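## Task

Move the metal door knob and the timer with the black round cap onto the top of the work bench that only arm1 can reach. Move the grey steel power module and the espresso tamper with the black handle onto the top of the two-door cabinet that only arm4 can reach. All four must keep their current upright orientation, with the entire base on the top surface. If any of them is left unheld on the floor or on a lower board, the attempt fails. An object that stays in place only because a robot holds it does not count. At the end, open the grippers and move the arms away.

## Robot and tools

Setup: four identical i2rt Big YAM arms named arm1, arm2, arm3 and arm4. Each has six revolute joints, a two-finger gripper and a wrist camera. Two fixed room cameras, room_a and room_b, also watch the scene. With joints 1 and 6 at zero and the hand level and pointing forward, the wrist camera rides on top of the hand and looks toward the fingertips. Maximum reach is about 1.0 m from the joint-1 axis. Loose objects can sometimes get a small shove from outside.

Frame: there is one shared scene frame. Its origin is on the floor and +z points up. The hand point is midway between the fingertips. The hand's z axis runs along the fingers, and the fingers open and close along its y axis. The foot poses of the arms are never printed.

execute_actions(actions, cameras): actions is a list holding exactly one action, or an empty list. An empty list only returns states and images. The action is an object keyed by arm name. Each arm entry holds "joints", a mapping from joint name to an absolute target. These are goal values, not offsets. Every arm has its own mapping, and you may name any subset of joints:
- joint1_rad: -2.879 to 2.879 rad, tolerance ±0.045. Turns the whole arm about its foot; positive is counter-clockwise seen from above; 0 points the way the foot faces.
- joint2_rad: 0 to 3.141, ±0.14. Shoulder. At 0 the upper arm lies roughly level, pointing backward; increasing lifts it up and then forward.
- joint3_rad: 0 to 3.019, ±0.09. Elbow. At 0 the forearm is folded back onto the upper arm; increasing opens it.
- joint4_rad: -1.692 to 1.57, ±0.055. Hand pitch; positive tips the fingers up.
- joint5_rad: -1.57 to 1.57, ±0.03. Sideways hand swing; positive goes to the arm's right.
- joint6_rad: -2.094 to 2.094, ±0.035. Hand roll; positive is clockwise seen from behind the hand.
- gripper_m: 0 to 0.093 m, ±0.003. Fingertip gap. Each pad pushes with roughly 50 to 62 N at most, and some grippers push less.
Example: {"arm1": {"joints": {"gripper_m": 0.05}}, "arm2": {"joints": {"joint1_rad": 0.3}}}.
All motions in the action start at the same moment and may end at different times. Joints move at different speeds, so the hand can take a wide, curved path between postures. A joint or arm you leave out may still be driving toward an earlier target. An unknown key or an out-of-range number rejects the whole call, and nothing moves.

cameras: a list drawn from arm1_cam_wrist, arm2_cam_wrist, arm3_cam_wrist, arm4_cam_wrist, room_a, room_b and all. Omitting it, passing null or passing ["all"] returns every camera. [] returns none. The "pictures" line gives the order of the images.

wait(seconds): seconds from 0 to 10. Sends no command and returns the same state and images as an empty action.

zoom_image(camera, region): region is [x0, y0, x1, y1] in pixels of that camera's latest full image, with (0,0) at the top-left. It can be at most 504x504. Wrist images are 504x504; room images are 896x504.

finished_scene(scene): pass the current scene number (1 or 2). It ends that scene for good, and the result reports success and gives the next task. Before calling it, the objects must already be resting on their own. Replying with no tool call ends every remaining scene.

Result lines: joint_positions gives the arm joint values. Joint torques are listed in the same order. They are raw drive output with a per-arm offset, scale and noise, and friction blurs them, so they are unreliable for sensing contact. joint_status reports how each commanded motion ended:
- "off_target": the joint stopped short of its target and may still be pushing.
- "contact_stop": the joint abandons its target and holds where it is.
- "time_out": the joint could not finish and keeps pushing toward its target, or toward a point at most 0.375, 0.375, 0.113, 0.225, 0.075, 0.3 rad from where it stands (joints 1 to 6). It moves there by itself if the way clears. To relieve the push, send the reported position.
- "joint command not followed" (usually with a "cause:" line), with "not_followed" on each affected joint: the self- and arm-collision check withheld that arm's targets. Its gripper target still runs. The arm may keep retrying those targets with later actions until it gets targets that pass.
- "limit_stop_at_motor_heat": the stop came from overheating; resend the target.
on_its_own lists what moves or holds without a command from this call. "held at" there means the target being held, not where the joint actually is. If a result reports a stop, the later movement, wait and finish calls in the same reply are skipped. A joint carrying weight sags, and a target very close to the current value may not move the joint at all.

Hazards: arms never stop just because they touch something; they keep pushing, and can push hard. Two arms pressing hard on each other ends the run as a failure, and a strong impact may too. No line reports arms touching. The collision check can react too late, and it ignores fingers, gripper housings and wrist cameras. Keep arms apart and avoid dropping, slamming or knocking objects over. Sustained pushing or holding heats motors. At 85 °C a MOTOR HOT line appears. At 100 °C that arm and its gripper go limp until they cool, so the arm falls (OVER-TEMPERATURE FAULT). Some heat carries over into the next scene. The robots keep running while you think, holding the last command.

Cameras: the calibration lines give OpenCV-style intrinsics K for image_wh, distortion D, and T_world_to_cam (4x4, metres, scene frame to camera). Wrist cameras are fisheye; room cameras are pinhole with radial distortion. Room cameras may be off by up to about 2.3° and 9 mm. Wrist camera poses are derived from joint readings, so they carry extra error.

Each tool is called after "Call:" as name([rows], argument=value, ...), one row to a line, values as JSON.

## Session

Call:
execute_actions(actions=[])

Scene clock: 0.00 s.
Joint torques (N m, as the arm reports them, + toward a larger angle): no reading
Motor temperatures (°C, as the motors report them): arm1=[27 26 27 25 24 23] | arm2=[23 26 27 27 25 23] | arm3=[26 27 28 24 22 26] | arm4=[26 28 26 25 25 25]
arm1.joint_positions: joint1_rad=+0.539 joint2_rad=+0.331 joint3_rad=+1.464 joint4_rad=-1.242 joint5_rad=-0.199 joint6_rad=+0.423 gripper_m=+0.095
arm1.joint_status: not commanded
arm1.hand: x=+0.9314 y=-1.2476 z=+1.5054 quat_wxyz=(-0.408, -0.728, -0.155, +0.529) (m; scene frame)
arm2.joint_positions: joint1_rad=+0.746 joint2_rad=+0.582 joint3_rad=+1.550 joint4_rad=-1.324 joint5_rad=-0.090 joint6_rad=-0.681 gripper_m=+0.095
arm2.joint_status: not commanded
arm2.hand: x=+0.7472 y=-0.1258 z=+1.5420 quat_wxyz=(-0.216, -0.407, -0.713, +0.529) (m; scene frame)
arm3.joint_positions: joint1_rad=-0.424 joint2_rad=+0.348 joint3_rad=+1.578 joint4_rad=-1.275 joint5_rad=-0.044 joint6_rad=-0.191 gripper_m=+0.094
arm3.joint_status: not commanded
arm3.hand: x=-0.2873 y=+0.6608 z=+1.6095 quat_wxyz=(-0.303, -0.585, -0.423, +0.622) (m; scene frame)
arm4.joint_positions: joint1_rad=+0.004 joint2_rad=+0.496 joint3_rad=+1.559 joint4_rad=-1.398 joint5_rad=+0.253 joint6_rad=-0.682 gripper_m=+0.094
arm4.joint_status: not commanded
arm4.hand: x=-1.4758 y=+0.5371 z=+1.5519 quat_wxyz=(-0.533, +0.747, -0.326, -0.229) (m; scene frame)
pictures: arm1_cam_wrist, arm2_cam_wrist, arm3_cam_wrist, arm4_cam_wrist, room_a, room_b
camera_calibration (this result's frames):
arm1_cam_wrist: T_world_to_cam=[[-0.654745, 0.62605, -0.42352, 2.02585], [0.694624, 0.277467, -0.663709, 0.704077], [-0.298002, -0.728748, -0.61654, 0.418512], [0, 0, 0, 1]] pos_world=[0.962062, -1.15865, 1.58332]
arm2_cam_wrist: T_world_to_cam=[[-0.803542, -0.113878, 0.584253, -0.313856], [-0.401645, 0.82814, -0.390981, 1.01205], [-0.439319, -0.548832, -0.711184, 1.47854], [0, 0, 0, 1]] pos_world=[0.803841, -0.0623934, 1.63058]
arm3_cam_wrist: T_world_to_cam=[[-0.874707, 0.452495, 0.173595, -0.8279], [0.162295, 0.610983, -0.774829, 0.894598], [-0.45667, -0.649575, -0.607869, 1.40227], [0, 0, 0, 1]] pos_world=[-0.228983, 0.738919, 1.68928]
arm4_cam_wrist: T_world_to_cam=[[0.72668, 0.23143, 0.64682, -0.0529308], [0.555522, -0.751866, -0.355095, 1.77741], [0.404142, 0.617364, -0.67493, 1.43467], [0, 0, 0, 1]] pos_world=[-1.52874, 0.462915, 1.63369]
Images, in order (width x height): arm1_cam_wrist 504x504, arm2_cam_wrist 504x504, arm3_cam_wrist 504x504, arm4_cam_wrist 504x504, room_a 896x504, room_b 896x504.

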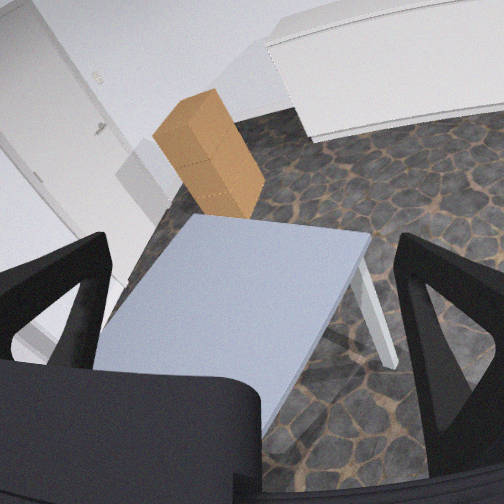

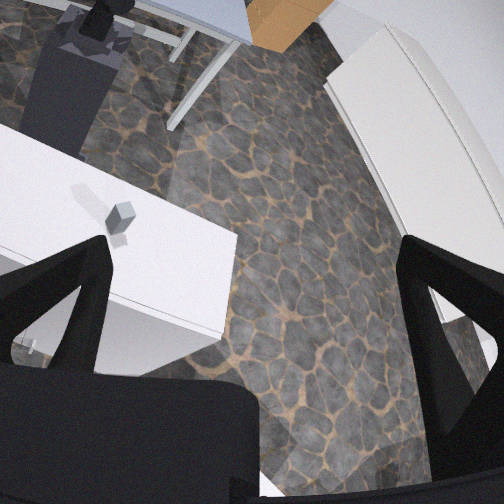

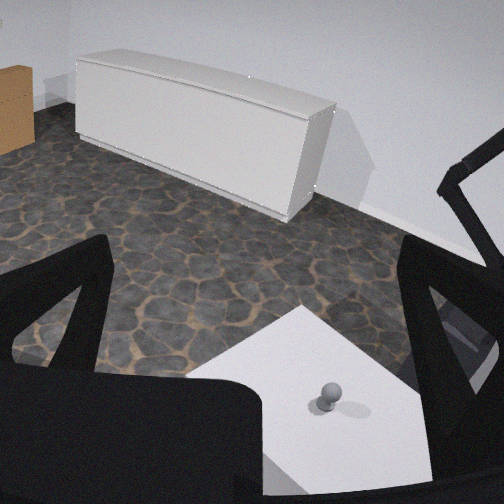

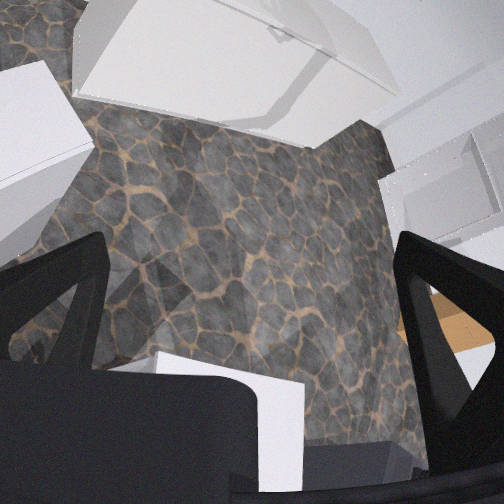

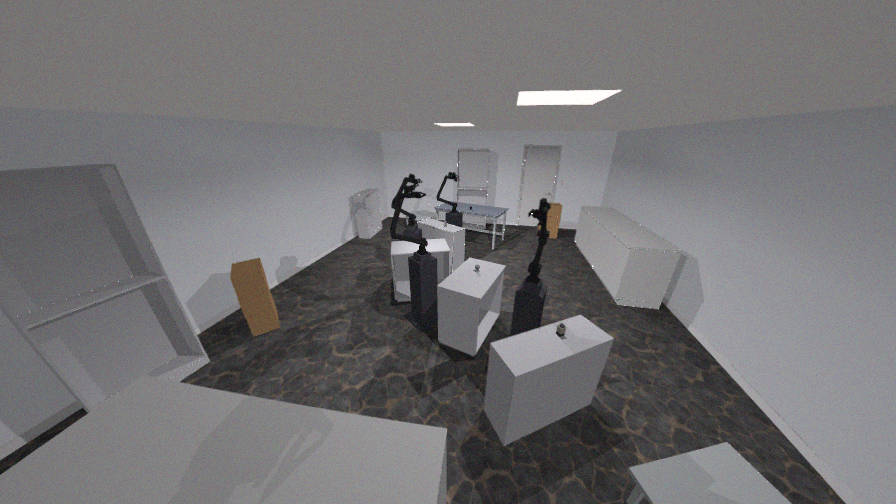

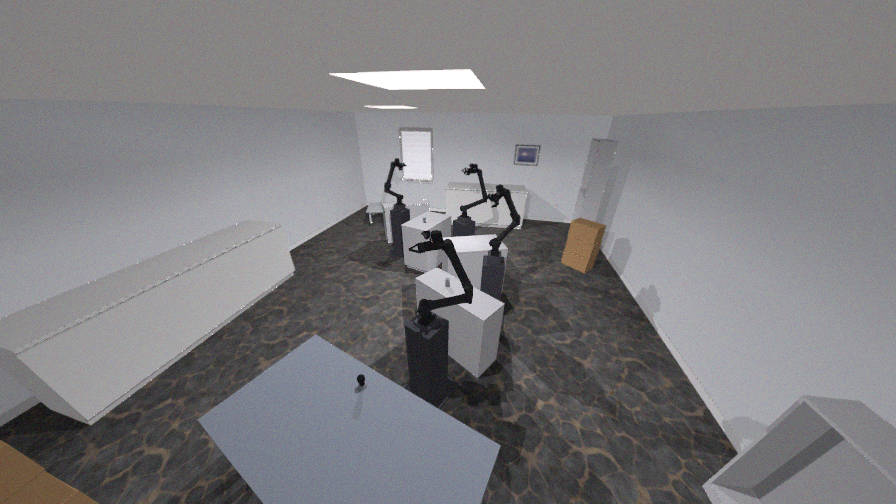

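Call:
execute_actions([
  {"arm1":{"joints":{"joint1_rad":1.51,"joint2_rad":1.95,"joint3_rad":1.8,"joint4_rad":-1.4,"joint5_rad":0,"joint6_rad":0}},"arm2":{"joints":{"joint1_rad":0.83,"joint2_rad":2.15,"joint3_rad":2.0,"joint4_rad":-1.4,"joint5_rad":0,"joint6_rad":0}},"arm3":{"joints":{"joint1_rad":-0.93,"joint2_rad":2.12,"joint3_rad":1.95,"joint4_rad":-1.38,"joint5_rad":0,"joint6_rad":0}},"arm4":{"joints":{"joint1_rad":0.62,"joint2_rad":2.0,"joint3_rad":1.75,"joint4_rad":-1.3,"joint5_rad":0,"joint6_rad":0}}},
])

Scene clock: 2.87 s.
Joint torques (N m, as the arm reports them, + toward a larger angle): arm1=[ -0.48 -16.71   8.92  -0.37  -0.1   -0.14] | arm2=[  1.95 -24.81  10.06  -0.12   0.18   0.08] | arm3=[ -0.23 -16.25  11.06   0.49   0.01   0.16] | arm4=[  0.35 -21.89  11.49   0.46  -0.13  -0.04]
Motor temperatures (°C, as the motors report them): arm1=[27 27 28 25 24 23] | arm2=[23 27 28 27 25 23] | arm3=[26 28 29 24 22 26] | arm4=[26 28 27 25 25 25]
arm1.joint_positions: joint1_rad=+1.519 joint2_rad=+1.929 joint3_rad=+1.790 joint4_rad=-1.389 joint5_rad=+0.000 joint6_rad=+0.007 gripper_m=+0.095
arm1.joint_status: all done
arm1.hand: x=+1.0274 y=-1.7729 z=+1.0330 quat_wxyz=(-0.018, -0.682, -0.731, +0.015) (m; scene frame)
arm2.joint_positions: joint1_rad=+0.818 joint2_rad=+2.149 joint3_rad=+1.981 joint4_rad=-1.388 joint5_rad=-0.003 joint6_rad=-0.010 gripper_m=+0.095
arm2.joint_status: all done
arm2.hand: x=+0.6666 y=-0.5947 z=+1.0177 quat_wxyz=(+0.001, -0.755, -0.656, +0.010) (m; scene frame)
arm3.joint_positions: joint1_rad=-0.919 joint2_rad=+2.118 joint3_rad=+1.916 joint4_rad=-1.371 joint5_rad=-0.002 joint6_rad=-0.009 gripper_m=+0.094
arm3.joint_status: all done
arm3.hand: x=-0.8121 y=+0.3785 z=+1.0286 quat_wxyz=(-0.007, -0.962, -0.271, -0.007) (m; scene frame)
arm4.joint_positions: joint1_rad=+0.623 joint2_rad=+1.994 joint3_rad=+1.734 joint4_rad=-1.303 joint5_rad=+0.003 joint6_rad=-0.009 gripper_m=+0.094
arm4.joint_status: all done
arm4.hand: x=-1.9596 y=+0.7835 z=+1.0356 quat_wxyz=(+0.004, +0.942, -0.336, -0.009) (m; scene frame)
pictures: arm1_cam_wrist, arm2_cam_wrist, arm3_cam_wrist, arm4_cam_wrist, room_a, room_b
camera_calibration (this result's frames):
arm1_cam_wrist: T_world_to_cam=[[-0.997144, -0.0753094, 0.00569666, 0.882434], [-0.059857, 0.834032, 0.548459, 0.97942], [-0.0460554, 0.546552, -0.836158, 2.00198], [0, 0, 0, 1]] pos_world=[1.03074, -1.8446, 1.13178]
arm2_cam_wrist: T_world_to_cam=[[-0.991351, 0.130609, 0.0128457, 0.726383], [0.114298, 0.811132, 0.573586, -0.172706], [0.0644959, 0.570093, -0.819045, 1.2523], [0, 0, 0, 1]] pos_world=[0.659072, -0.668713, 1.11542]
arm3_cam_wrist: T_world_to_cam=[[-0.523548, 0.85171, -0.0221059, -0.722966], [0.681844, 0.434406, 0.588541, -0.211389], [0.510869, 0.293056, -0.808165, 1.26112], [0, 0, 0, 1]] pos_world=[-0.878639, 0.338008, 1.12762]
arm4_cam_wrist: T_world_to_cam=[[0.628765, 0.777215, -0.0243075, 0.651045], [0.642009, -0.501239, 0.580159, 1.05266], [0.438724, -0.380389, -0.814141, 2.12324], [0, 0, 0, 1]] pos_world=[-2.01668, 0.829289, 1.13373]
Images, in order (width x height): arm1_cam_wrist 504x504, arm2_cam_wrist 504x504, arm3_cam_wrist 504x504, arm4_cam_wrist 504x504, room_a 896x504, room_b 896x504.

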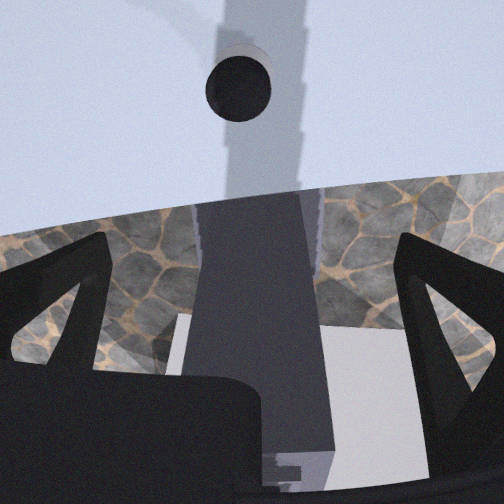

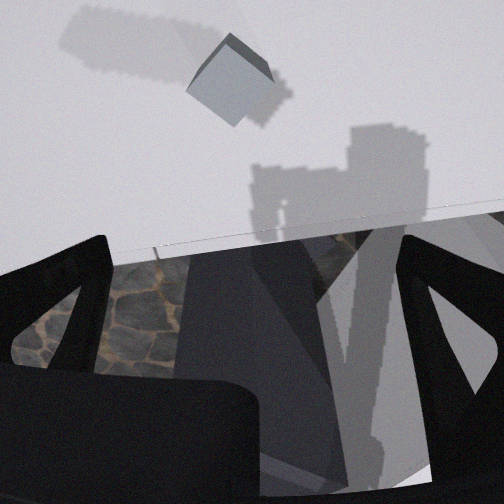

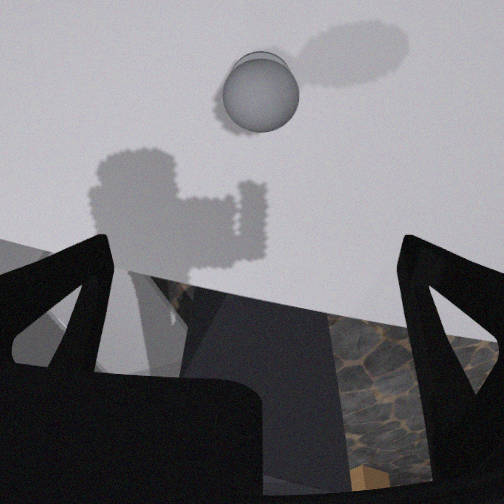

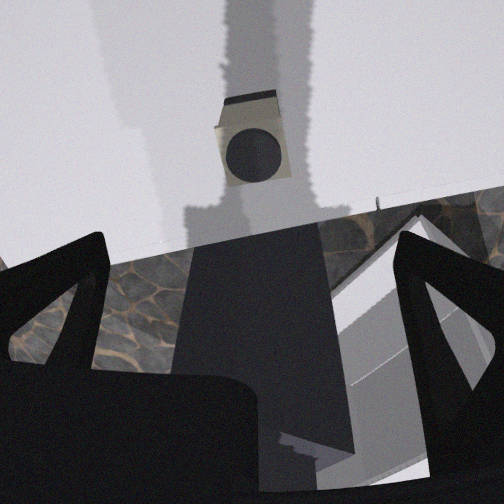

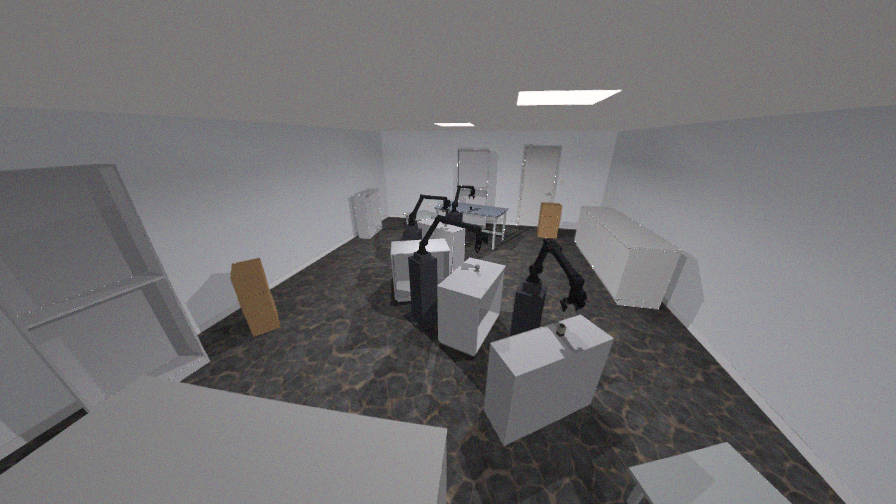

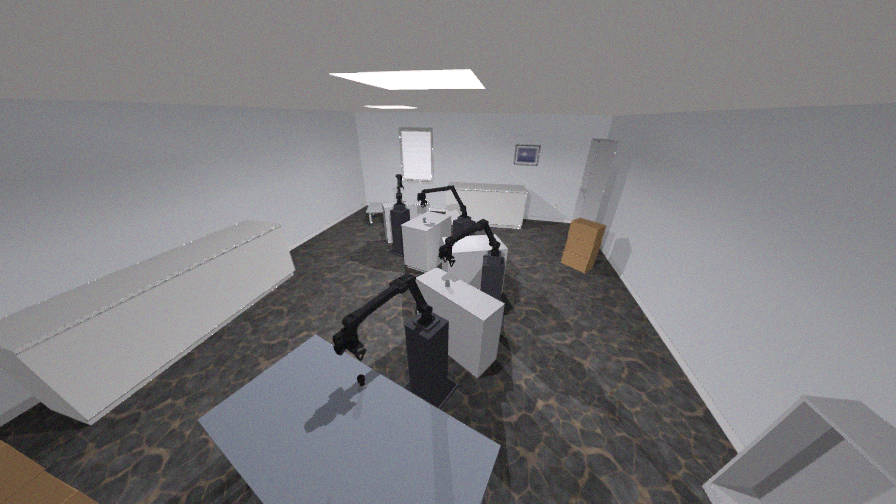

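Call:
execute_actions([
  {"arm1":{"joints":{"joint1_rad":1.54,"joint2_rad":2.11,"joint3_rad":1.73,"joint4_rad":-1.185}},"arm2":{"joints":{"joint1_rad":0.855,"joint2_rad":2.29,"joint3_rad":1.92,"joint4_rad":-1.18,"joint6_rad":0.66}},"arm3":{"joints":{"joint2_rad":2.235,"joint3_rad":1.79,"joint4_rad":-1.09}},"arm4":{"joints":{"joint2_rad":2.04,"joint3_rad":1.505,"joint4_rad":-1.025,"joint6_rad":-0.18}}},
], cameras=["arm1_cam_wrist","arm2_cam_wrist","arm3_cam_wrist","arm4_cam_wrist"])

Scene clock: 5.23 s.
Joint torques (N m, as the arm reports them, + toward a larger angle): arm1=[  1.57 -20.94   7.88   0.35  -0.1   -0.14] | arm2=[  2.34 -26.37   8.48   1.15   0.22   0.08] | arm3=[ -0.26 -19.16   9.31   1.22   0.     0.17] | arm4=[  0.45 -20.97   9.49   0.88  -0.14  -0.2 ]
Motor temperatures (°C, as the motors report them): arm1=[27 28 28 25 24 23] | arm2=[23 28 29 27 25 23] | arm3=[26 29 29 24 22 26] | arm4=[26 29 28 25 25 25]
arm1.joint_positions: joint1_rad=+1.524 joint2_rad=+2.118 joint3_rad=+1.727 joint4_rad=-1.197 joint5_rad=+0.000 joint6_rad=+0.007 gripper_m=+0.095
arm1.joint_status: all done
arm1.hand: x=+1.0319 y=-1.7916 z=+0.8970 quat_wxyz=(+0.005, -0.681, -0.732, -0.006) (m; scene frame)
arm2.joint_positions: joint1_rad=+0.847 joint2_rad=+2.292 joint3_rad=+1.915 joint4_rad=-1.194 joint5_rad=-0.003 joint6_rad=+0.650 gripper_m=+0.095
arm2.joint_status: all done
arm2.hand: x=+0.6823 y=-0.6091 z=+0.9004 quat_wxyz=(+0.004, -0.921, -0.390, +0.006) (m; scene frame)
arm3.joint_positions: joint1_rad=-0.919 joint2_rad=+2.263 joint3_rad=+1.767 joint4_rad=-1.101 joint5_rad=-0.002 joint6_rad=-0.009 gripper_m=+0.094
arm3.joint_status: all done
arm3.hand: x=-0.8059 y=+0.3798 z=+0.8840 quat_wxyz=(-0.004, -0.962, -0.271, -0.018) (m; scene frame)
arm4.joint_positions: joint1_rad=+0.623 joint2_rad=+2.041 joint3_rad=+1.498 joint4_rad=-1.041 joint5_rad=+0.003 joint6_rad=-0.171 gripper_m=+0.094
arm4.joint_status: all done
arm4.hand: x=-1.9362 y=+0.7617 z=+0.9257 quat_wxyz=(+0.007, +0.966, -0.259, +0.000) (m; scene frame)
pictures: arm1_cam_wrist, arm2_cam_wrist, arm3_cam_wrist, arm4_cam_wrist
camera_calibration (this result's frames):
arm1_cam_wrist: T_world_to_cam=[[-0.996752, -0.0803289, 0.00573702, 0.8769], [-0.0609555, 0.799077, 0.59813, 0.963805], [-0.0526315, 0.595838, -0.801378, 1.96262], [0, 0, 0, 1]] pos_world=[1.0361, -1.86911, 0.991286]
arm2_cam_wrist: T_world_to_cam=[[-0.723378, 0.690365, 0.0109924, 0.90513], [0.567625, 0.585555, 0.578729, -0.54688], [0.393097, 0.424879, -0.815446, 0.847516], [0, 0, 0, 1]] pos_world=[0.632018, -0.664733, 0.997649]
arm3_cam_wrist: T_world_to_cam=[[-0.523382, 0.851805, -0.0223682, -0.723718], [0.669569, 0.427361, 0.607487, -0.155158], [0.527019, 0.30297, -0.794015, 1.13742], [0, 0, 0, 1]] pos_world=[-0.874334, 0.33817, 0.981196]
arm4_cam_wrist: T_world_to_cam=[[0.495499, 0.868234, -0.0255039, 0.324348], [0.705452, -0.385122, 0.594994, 1.11118], [0.506772, -0.312811, -0.803325, 2.08551], [0, 0, 0, 1]] pos_world=[-2.00148, 0.7987, 1.02247]
Images, in order (width x height): arm1_cam_wrist 504x504, arm2_cam_wrist 504x504, arm3_cam_wrist 504x504, arm4_cam_wrist 504x504.

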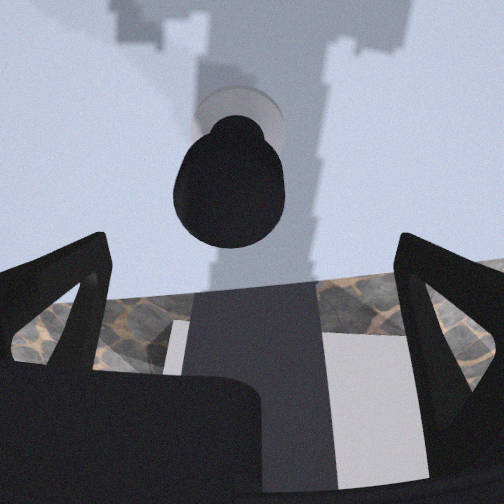

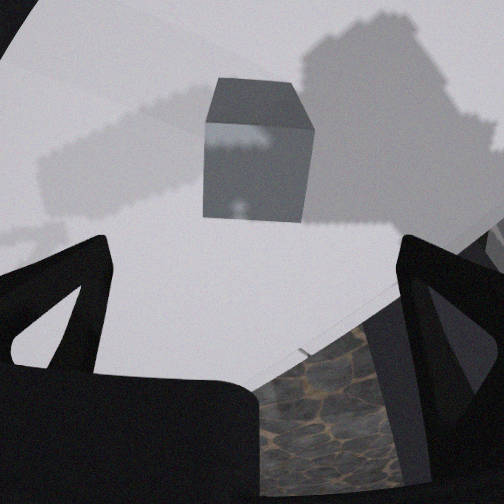

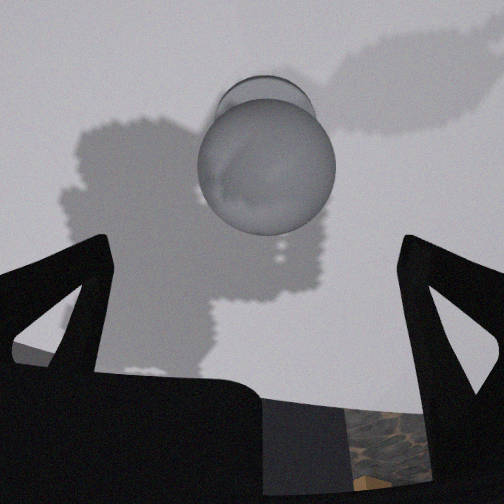

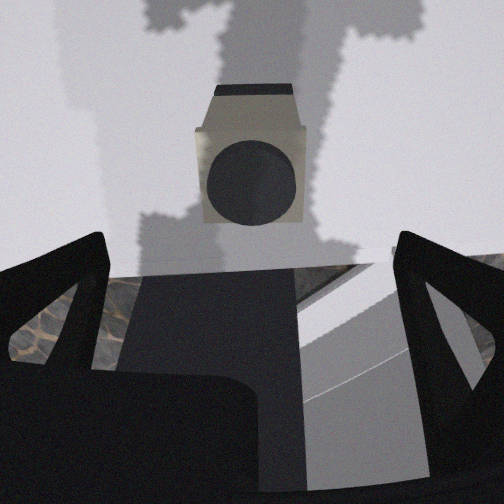

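Call:
execute_actions([
  {"arm1":{"joints":{"joint1_rad":1.558,"joint2_rad":2.2,"joint3_rad":1.66,"joint4_rad":-1.018}},"arm2":{"joints":{"joint2_rad":2.43,"joint3_rad":1.878,"joint4_rad":-1.0,"joint6_rad":0.7}},"arm3":{"joints":{"joint1_rad":-0.938,"joint2_rad":2.36,"joint3_rad":1.755,"joint4_rad":-0.93}},"arm4":{"joints":{"joint2_rad":2.19,"joint3_rad":1.46,"joint4_rad":-0.825}}},
], cameras=["arm1_cam_wrist","arm2_cam_wrist","arm3_cam_wrist","arm4_cam_wrist"])

Scene clock: 6.83 s.
Joint torques (N m, as the arm reports them, + toward a larger angle): arm1=[  1.1  -19.35   6.83   0.45  -0.1   -0.13] | arm2=[  1.97 -26.78   7.72   1.05   0.27   0.08] | arm3=[ -0.56 -17.73   8.02   1.27  -0.02   0.16] | arm4=[  0.46 -22.44   8.23   0.89  -0.14  -0.21]
Motor temperatures (°C, as the motors report them): arm1=[27 28 29 25 24 23] | arm2=[23 28 29 27 25 23] | arm3=[26 29 30 24 22 26] | arm4=[26 29 28 25 25 25]
arm1.joint_positions: joint1_rad=+1.547 joint2_rad=+2.183 joint3_rad=+1.667 joint4_rad=-1.030 joint5_rad=+0.000 joint6_rad=+0.007 gripper_m=+0.095
arm1.joint_status: all done
arm1.hand: x=+1.0473 y=-1.7980 z=+0.8370 quat_wxyz=(-0.011, -0.672, -0.740, +0.008) (m; scene frame)
arm2.joint_positions: joint1_rad=+0.847 joint2_rad=+2.431 joint3_rad=+1.877 joint4_rad=-1.013 joint5_rad=-0.003 joint6_rad=+0.690 gripper_m=+0.095
arm2.joint_status: all done
arm2.hand: x=+0.6806 y=-0.6095 z=+0.7960 quat_wxyz=(+0.002, -0.929, -0.371, +0.007) (m; scene frame)
arm3.joint_positions: joint1_rad=-0.927 joint2_rad=+2.366 joint3_rad=+1.742 joint4_rad=-0.941 joint5_rad=-0.002 joint6_rad=-0.009 gripper_m=+0.094
arm3.joint_status: all done
arm3.hand: x=-0.8122 y=+0.3803 z=+0.8103 quat_wxyz=(-0.008, -0.963, -0.268, -0.003) (m; scene frame)
arm4.joint_positions: joint1_rad=+0.623 joint2_rad=+2.191 joint3_rad=+1.451 joint4_rad=-0.841 joint5_rad=+0.003 joint6_rad=-0.171 gripper_m=+0.094
arm4.joint_status: all done
arm4.hand: x=-1.9367 y=+0.7601 z=+0.8271 quat_wxyz=(+0.007, +0.966, -0.259, -0.001) (m; scene frame)
pictures: arm1_cam_wrist, arm2_cam_wrist, arm3_cam_wrist, arm4_cam_wrist
camera_calibration (this result's frames):
arm1_cam_wrist: T_world_to_cam=[[-0.994645, -0.103187, 0.00579161, 0.848738], [-0.0819407, 0.821517, 0.564266, 1.09638], [-0.0629829, 0.56077, -0.825573, 1.88721], [0, 0, 0, 1]] pos_world=[1.05289, -1.87141, 0.934465]
arm2_cam_wrist: T_world_to_cam=[[-0.69519, 0.718775, 0.00853337, 0.905364], [0.590896, 0.564667, 0.576188, -0.511752], [0.409331, 0.405603, -0.817273, 0.741861], [0, 0, 0, 1]] pos_world=[0.628126, -0.662685, 0.893443]
arm3_cam_wrist: T_world_to_cam=[[-0.517415, 0.855452, -0.0219684, -0.725964], [0.689025, 0.431702, 0.582133, -0.0716059], [0.507471, 0.286068, -0.812797, 1.08779], [0, 0, 0, 1]] pos_world=[-0.87831, 0.340757, 0.909892]
arm4_cam_wrist: T_world_to_cam=[[0.495486, 0.868253, -0.0251024, 0.323124], [0.706483, -0.386018, 0.593188, 1.17376], [0.505348, -0.311651, -0.804672, 2.00355], [0, 0, 0, 1]] pos_world=[-2.00183, 0.796946, 0.924054]
Images, in order (width x height): arm1_cam_wrist 504x504, arm2_cam_wrist 504x504, arm3_cam_wrist 504x504, arm4_cam_wrist 504x504.

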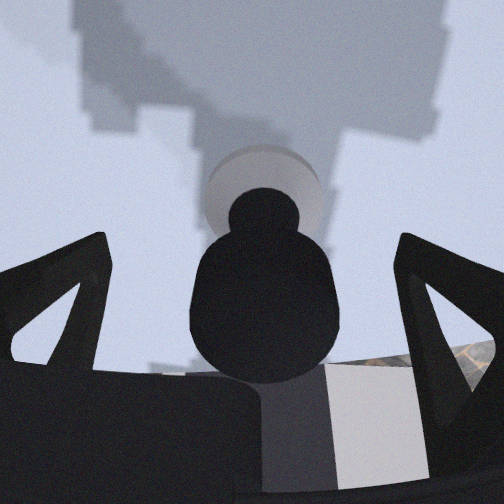

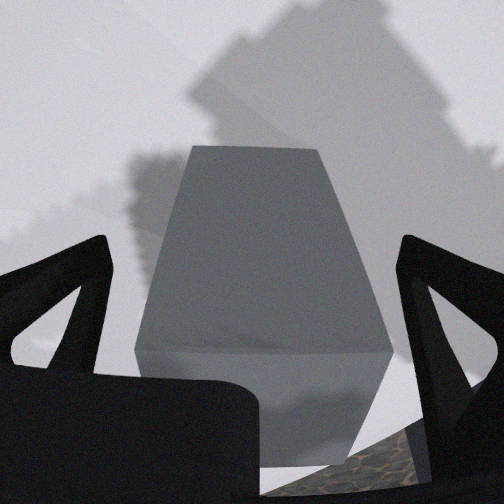

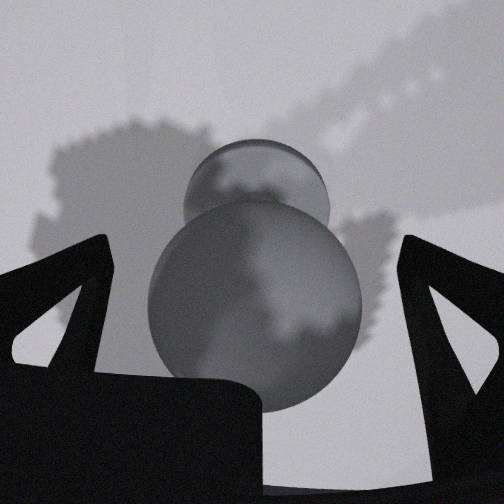

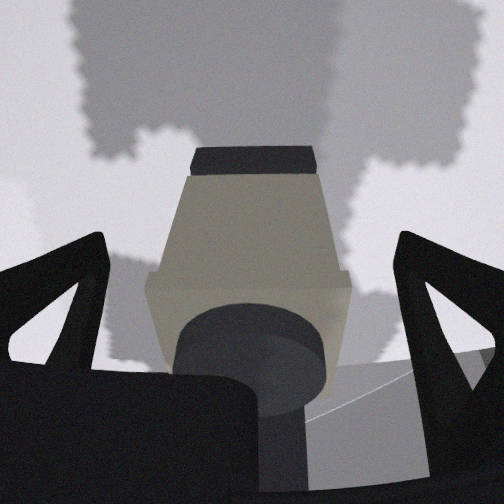

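Call:
execute_actions([
  {"arm1":{"joints":{"joint3_rad":1.62}},"arm2":{"joints":{"gripper_m":0.025}},"arm3":{"joints":{"gripper_m":0.04}},"arm4":{"joints":{"gripper_m":0.03}}},
], cameras=["arm1_cam_wrist","arm3_cam_wrist"])

Call:
execute_actions([
  {"arm1":{"joints":{"gripper_m":0.02}},"arm2":{"joints":{"joint2_rad":2.15,"joint4_rad":-1.29}},"arm3":{"joints":{"joint2_rad":2.05,"joint4_rad":-1.25}},"arm4":{"joints":{"joint2_rad":1.9,"joint4_rad":-1.12}}},
])

Scene clock: 7.80 s.
Joint torques (N m, as the arm reports them, + toward a larger angle): arm1=[  1.17 -19.     6.48   0.29  -0.1   -0.13] | arm2=[  1.53 -26.82   7.68   1.14   0.2    0.08] | arm3=[ -0.36 -17.82   8.07   1.27  -0.02   0.16] | arm4=[  0.47 -22.59   8.38   0.87  -0.1   -0.2 ]
Motor temperatures (°C, as the motors report them): arm1=[27 29 29 25 24 23] | arm2=[23 29 29 27 25 23] | arm3=[26 30 30 24 22 26] | arm4=[26 29 28 25 25 25]
arm1.joint_positions: joint1_rad=+1.547 joint2_rad=+2.183 joint3_rad=+1.630 joint4_rad=-1.028 joint5_rad=+0.000 joint6_rad=+0.007 gripper_m=+0.095
arm1.joint_status: all done
arm1.hand: x=+1.0457 y=-1.7823 z=+0.8246 quat_wxyz=(+0.002, -0.672, -0.740, -0.003) (m; scene frame)
arm2.joint_positions: joint1_rad=+0.847 joint2_rad=+2.431 joint3_rad=+1.877 joint4_rad=-1.013 joint5_rad=-0.002 joint6_rad=+0.690 gripper_m=+0.040
arm2.joint_status: gripper_m off_target (ended at +0.040, target +0.025)
arm2.hand: x=+0.6804 y=-0.6096 z=+0.7960 quat_wxyz=(+0.002, -0.929, -0.371, +0.007) (m; scene frame)
arm3.joint_positions: joint1_rad=-0.927 joint2_rad=+2.366 joint3_rad=+1.742 joint4_rad=-0.941 joint5_rad=-0.002 joint6_rad=-0.009 gripper_m=+0.050
arm3.joint_status: gripper_m off_target (ended at +0.050, target +0.040)
arm3.hand: x=-0.8122 y=+0.3804 z=+0.8103 quat_wxyz=(-0.008, -0.964, -0.268, -0.003) (m; scene frame)
arm4.joint_positions: joint1_rad=+0.623 joint2_rad=+2.191 joint3_rad=+1.451 joint4_rad=-0.840 joint5_rad=+0.002 joint6_rad=-0.172 gripper_m=+0.045
arm4.joint_status: gripper_m off_target (ended at +0.045, target +0.030)
arm4.hand: x=-1.9369 y=+0.7600 z=+0.8271 quat_wxyz=(+0.007, +0.966, -0.259, -0.001) (m; scene frame)
pictures: arm1_cam_wrist, arm3_cam_wrist
camera_calibration (this result's frames):
arm1_cam_wrist: T_world_to_cam=[[-0.994618, -0.103447, 0.00580531, 0.848319], [-0.0799071, 0.801538, 0.59258, 1.02926], [-0.0659541, 0.588927, -0.805491, 1.90482], [0, 0, 0, 1]] pos_world=[1.05163, -1.85903, 0.919466]
arm3_cam_wrist: T_world_to_cam=[[-0.517093, 0.855657, -0.0215866, -0.726155], [0.689299, 0.431246, 0.582146, -0.0712213], [0.507426, 0.286144, -0.812798, 1.08773], [0, 0, 0, 1]] pos_world=[-0.87834, 0.340806, 0.90989]
Images, in order (width x height): arm1_cam_wrist 504x504, arm3_cam_wrist 504x504.

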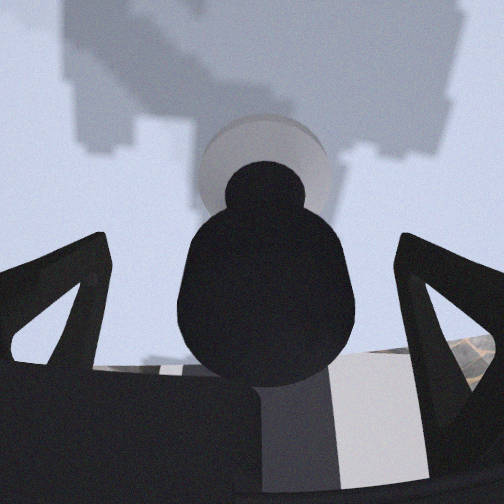

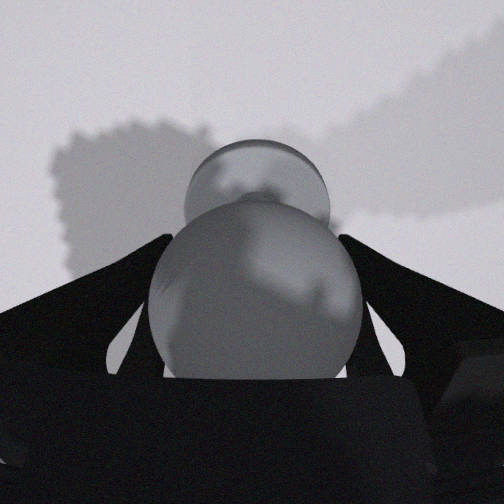

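Scene clock: 9.33 s.
Joint torques (N m, as the arm reports them, + toward a larger angle): arm1=[  1.13 -18.99   6.5    0.29  -0.09  -0.13] | arm2=[  1.55 -26.33   9.4   -0.35   0.22   0.08] | arm3=[ -0.31 -15.36  10.06   0.43  -0.02   0.16] | arm4=[  0.58 -20.16  10.14  -0.32  -0.11  -0.2 ]
Motor temperatures (°C, as the motors report them): arm1=[27 29 29 25 24 23] | arm2=[23 29 30 27 25 23] | arm3=[26 30 30 24 22 26] | arm4=[26 30 28 25 25 25]
arm1.joint_positions: joint1_rad=+1.547 joint2_rad=+2.183 joint3_rad=+1.630 joint4_rad=-1.027 joint5_rad=-0.001 joint6_rad=+0.007 gripper_m=+0.044
arm1.joint_status: gripper_m off_target (ended at +0.044, target +0.020)
arm1.hand: x=+1.0458 y=-1.7824 z=+0.8246 quat_wxyz=(+0.002, -0.672, -0.741, -0.003) (m; scene frame)
arm2.joint_positions: joint1_rad=+0.847 joint2_rad=+2.160 joint3_rad=+1.864 joint4_rad=-1.277 joint5_rad=-0.002 joint6_rad=+0.690 gripper_m=+0.040
arm2.joint_status: all done
arm2.hand: x=+0.6862 y=-0.5851 z=+0.9669 quat_wxyz=(+0.005, -0.929, -0.371, +0.006) (m; scene frame)
arm3.joint_positions: joint1_rad=-0.927 joint2_rad=+2.050 joint3_rad=+1.731 joint4_rad=-1.242 joint5_rad=-0.002 joint6_rad=-0.009 gripper_m=+0.050
arm3.joint_status: all done
arm3.hand: x=-0.7896 y=+0.3969 z=+1.0024 quat_wxyz=(-0.008, -0.964, -0.268, +0.000) (m; scene frame)
arm4.joint_positions: joint1_rad=+0.623 joint2_rad=+1.898 joint3_rad=+1.449 joint4_rad=-1.104 joint5_rad=+0.002 joint6_rad=-0.172 gripper_m=+0.045
arm4.joint_status: all done
arm4.hand: x=-1.9190 y=+0.7485 z=+0.9872 quat_wxyz=(+0.001, +0.966, -0.259, -0.014) (m; scene frame)
pictures: arm1_cam_wrist, arm2_cam_wrist, arm3_cam_wrist, arm4_cam_wrist, room_a, room_b
camera_calibration (this result's frames):
arm1_cam_wrist: T_world_to_cam=[[-0.994581, -0.103822, 0.0054211, 0.847996], [-0.08046, 0.80171, 0.592273, 1.03047], [-0.0658369, 0.588628, -0.805719, 1.9044], [0, 0, 0, 1]] pos_world=[1.05169, -1.85909, 0.919494]
arm2_cam_wrist: T_world_to_cam=[[-0.694853, 0.719044, 0.0124881, 0.886395], [0.591228, 0.561278, 0.579152, -0.632399], [0.409426, 0.409808, -0.815124, 0.86969], [0, 0, 0, 1]] pos_world=[0.633732, -0.638811, 1.06409]
arm3_cam_wrist: T_world_to_cam=[[-0.517123, 0.85564, -0.0215368, -0.724482], [0.691615, 0.43255, 0.57842, -0.200761], [0.504235, 0.284219, -0.815455, 1.22861], [0, 0, 0, 1]] pos_world=[-0.855304, 0.35754, 1.1024]
arm4_cam_wrist: T_world_to_cam=[[0.494698, 0.868818, -0.020743, 0.322207], [0.719838, -0.396263, 0.569921, 1.11807], [0.486938, -0.29687, -0.821438, 2.08994], [0, 0, 0, 1]] pos_world=[-1.98189, 0.783551, 1.08623]
Images, in order (width x height): arm1_cam_wrist 504x504, arm2_cam_wrist 504x504, arm3_cam_wrist 504x504, arm4_cam_wrist 504x504, room_a 896x504, room_b 896x504.

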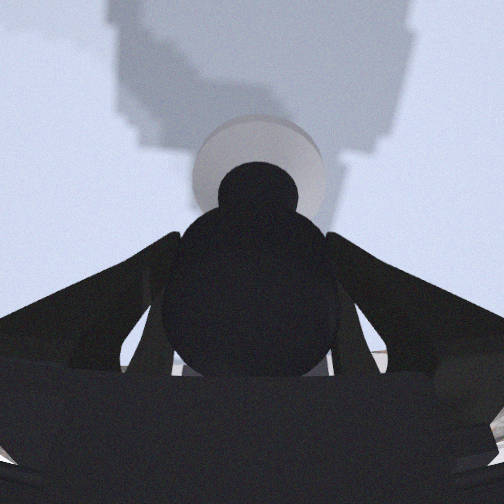

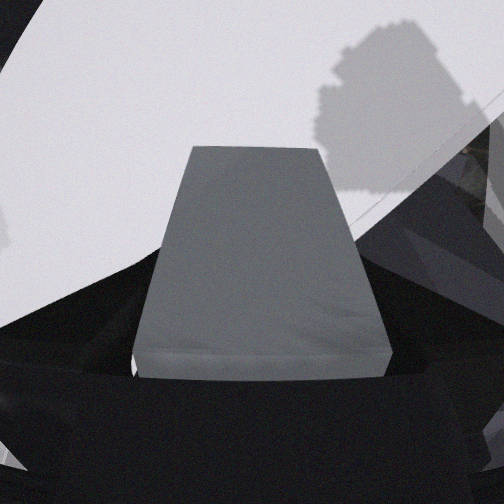

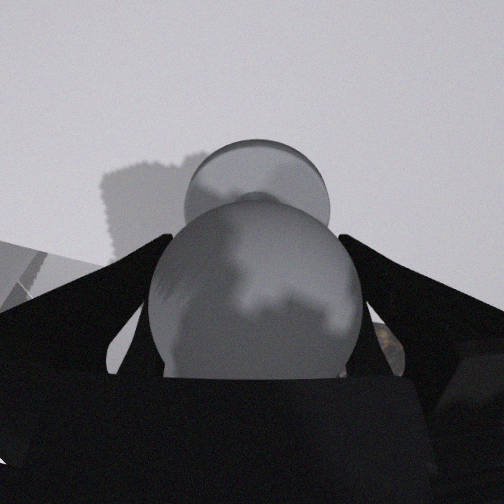

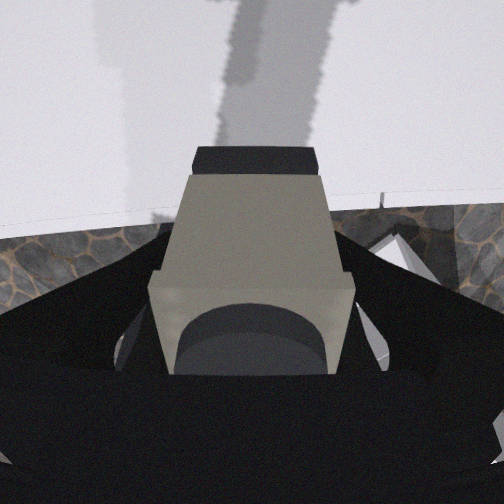

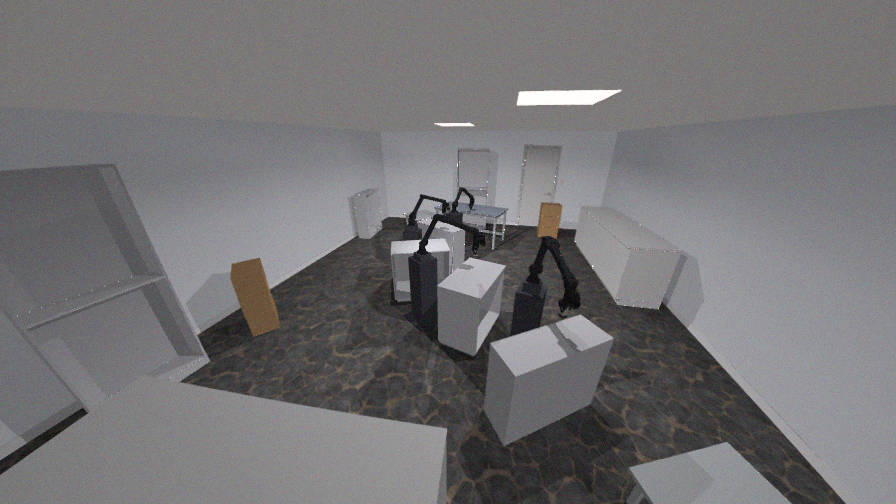

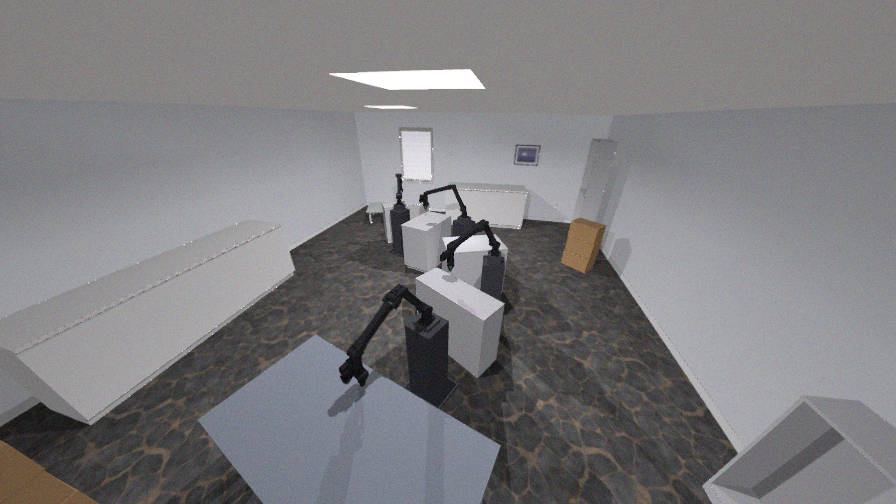

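Call:
execute_actions([
  {"arm1":{"joints":{"joint2_rad":1.9,"joint4_rad":-1.3}},"arm3":{"joints":{"joint1_rad":1.3}},"arm4":{"joints":{"joint1_rad":-1.5,"joint2_rad":2.0,"joint3_rad":1.74,"joint4_rad":-1.3,"joint6_rad":0}}},
], cameras=["arm3_cam_wrist","arm4_cam_wrist","room_a","room_b"])

Call:
zoom_image(camera="room_a", region=[370,190,530,310])

Call:
zoom_image(camera="room_b", region=[390,190,550,330])

Scene clock: 12.13 s.
Joint torques (N m, as the arm reports them, + toward a larger angle): arm1=[  1.13 -16.94   8.97  -0.43  -0.1   -0.13] | arm2=[  1.9  -25.95   9.44  -0.28   0.19   0.07] | arm3=[ -0.33 -15.79  10.08   0.46   0.01   0.14] | arm4=[  0.49 -23.95  11.11  -0.25  -0.05  -0.06]
Motor temperatures (°C, as the motors report them): arm1=[27 30 30 25 24 23] | arm2=[23 30 30 27 25 23] | arm3=[26 31 31 24 22 26] | arm4=[26 30 29 25 25 25]
arm1.joint_positions: joint1_rad=+1.547 joint2_rad=+1.892 joint3_rad=+1.604 joint4_rad=-1.290 joint5_rad=-0.001 joint6_rad=+0.007 gripper_m=+0.044
arm1.joint_status: all done
arm1.hand: x=+1.0406 y=-1.7349 z=+0.9837 quat_wxyz=(+0.001, -0.672, -0.741, -0.002) (m; scene frame)
arm2.joint_positions: joint1_rad=+0.847 joint2_rad=+2.160 joint3_rad=+1.864 joint4_rad=-1.277 joint5_rad=-0.002 joint6_rad=+0.690 gripper_m=+0.040
arm2.joint_status: not commanded
arm2.hand: x=+0.6862 y=-0.5851 z=+0.9669 quat_wxyz=(+0.005, -0.929, -0.371, +0.006) (m; scene frame)
arm3.joint_positions: joint1_rad=+1.309 joint2_rad=+2.055 joint3_rad=+1.731 joint4_rad=-1.242 joint5_rad=-0.003 joint6_rad=-0.007 gripper_m=+0.050
arm3.joint_status: all done
arm3.hand: x=+0.3248 y=+0.4861 z=+1.0127 quat_wxyz=(-0.010, -0.182, -0.983, +0.002) (m; scene frame)
arm4.joint_positions: joint1_rad=-1.502 joint2_rad=+2.007 joint3_rad=+1.724 joint4_rad=-1.284 joint5_rad=+0.001 joint6_rad=-0.008 gripper_m=+0.045
arm4.joint_status: all done
arm4.hand: x=-0.9115 y=+0.5838 z=+1.0108 quat_wxyz=(+0.006, +0.163, -0.987, +0.003) (m; scene frame)
pictures: arm3_cam_wrist, arm4_cam_wrist, room_a, room_b
camera_calibration (this result's frames):
arm3_cam_wrist: T_world_to_cam=[[-0.356265, -0.934373, -0.00468981, 0.576533], [-0.771713, 0.291407, 0.56528, -0.458843], [-0.526816, 0.205009, -0.824886, 1.03266], [0, 0, 0, 1]] pos_world=[0.395326, 0.460702, 1.11391]
arm4_cam_wrist: T_world_to_cam=[[0.327469, -0.944835, -0.00706494, 0.85988], [-0.753318, -0.26559, 0.601643, -1.13706], [-0.57033, -0.191697, -0.798734, 0.521801], [0, 0, 0, 1]] pos_world=[-0.840554, 0.610481, 1.10696]
Images, in order (width x height): arm3_cam_wrist 504x504, arm4_cam_wrist 504x504, room_a 896x504, room_b 896x504.

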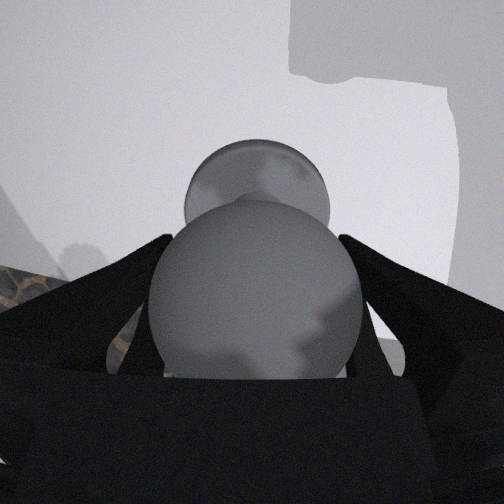

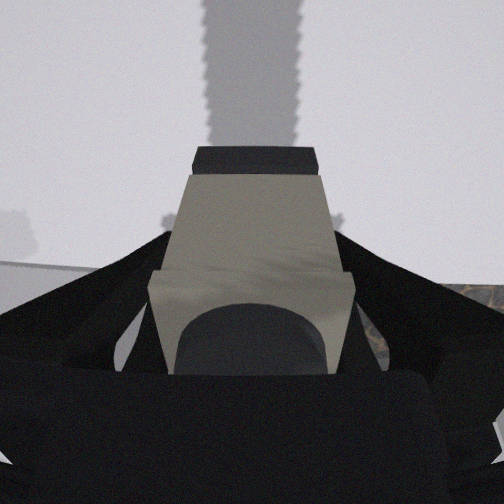

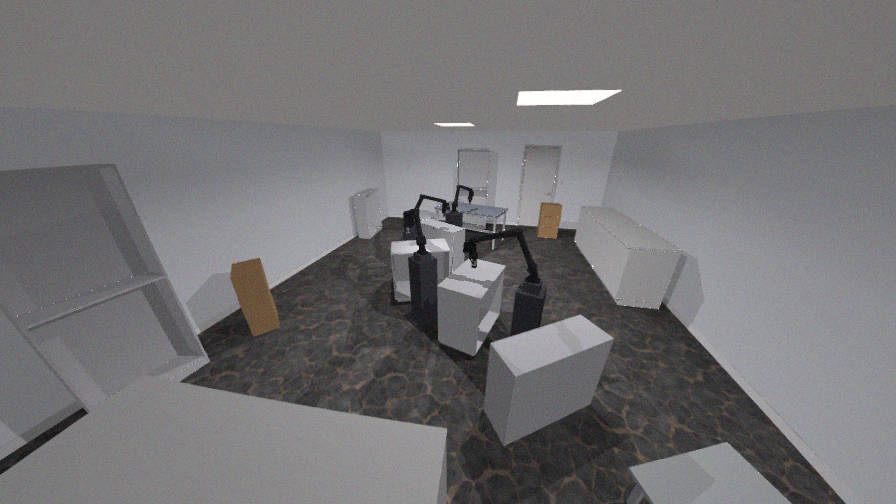

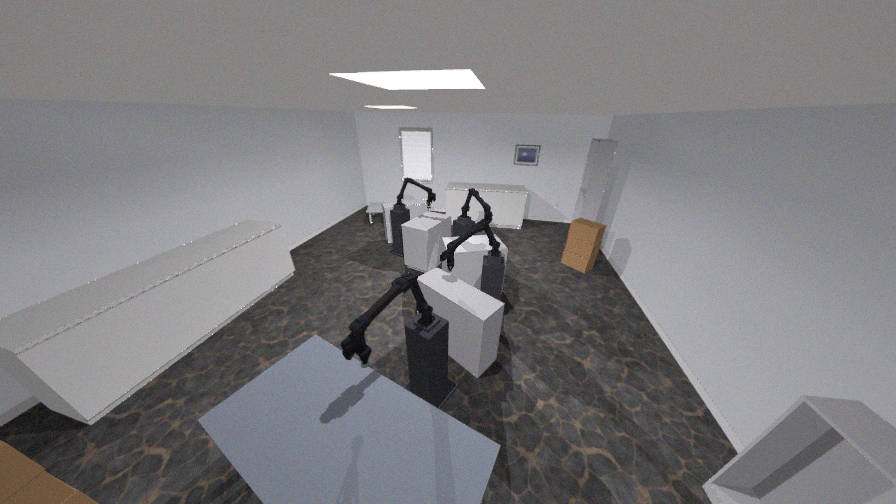

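Region (370, 190, 530, 310) of room_a's 896x504 image, scaled by 3.150, with more detail than that image has; it fills the top 378 rows of this view, and the rest is white.

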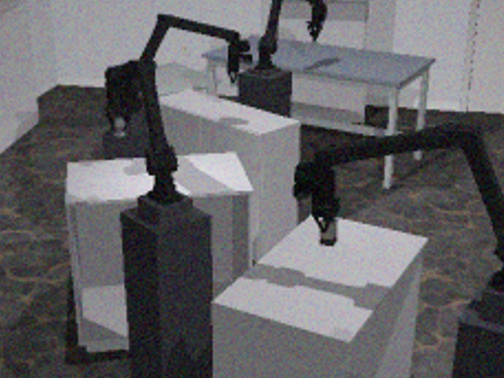

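Region (390, 190, 550, 330) of room_b's 896x504 image, scaled by 3.150, with more detail than that image has; it fills the top 441 rows of this view, and the rest is white.

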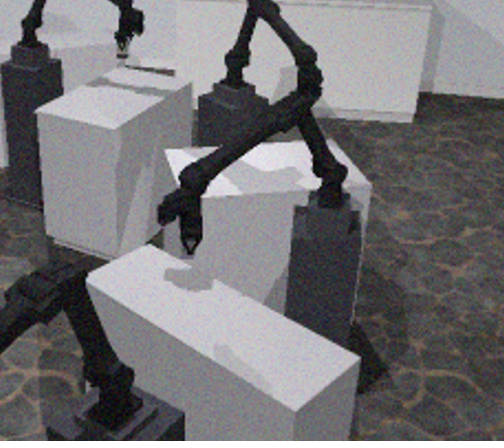

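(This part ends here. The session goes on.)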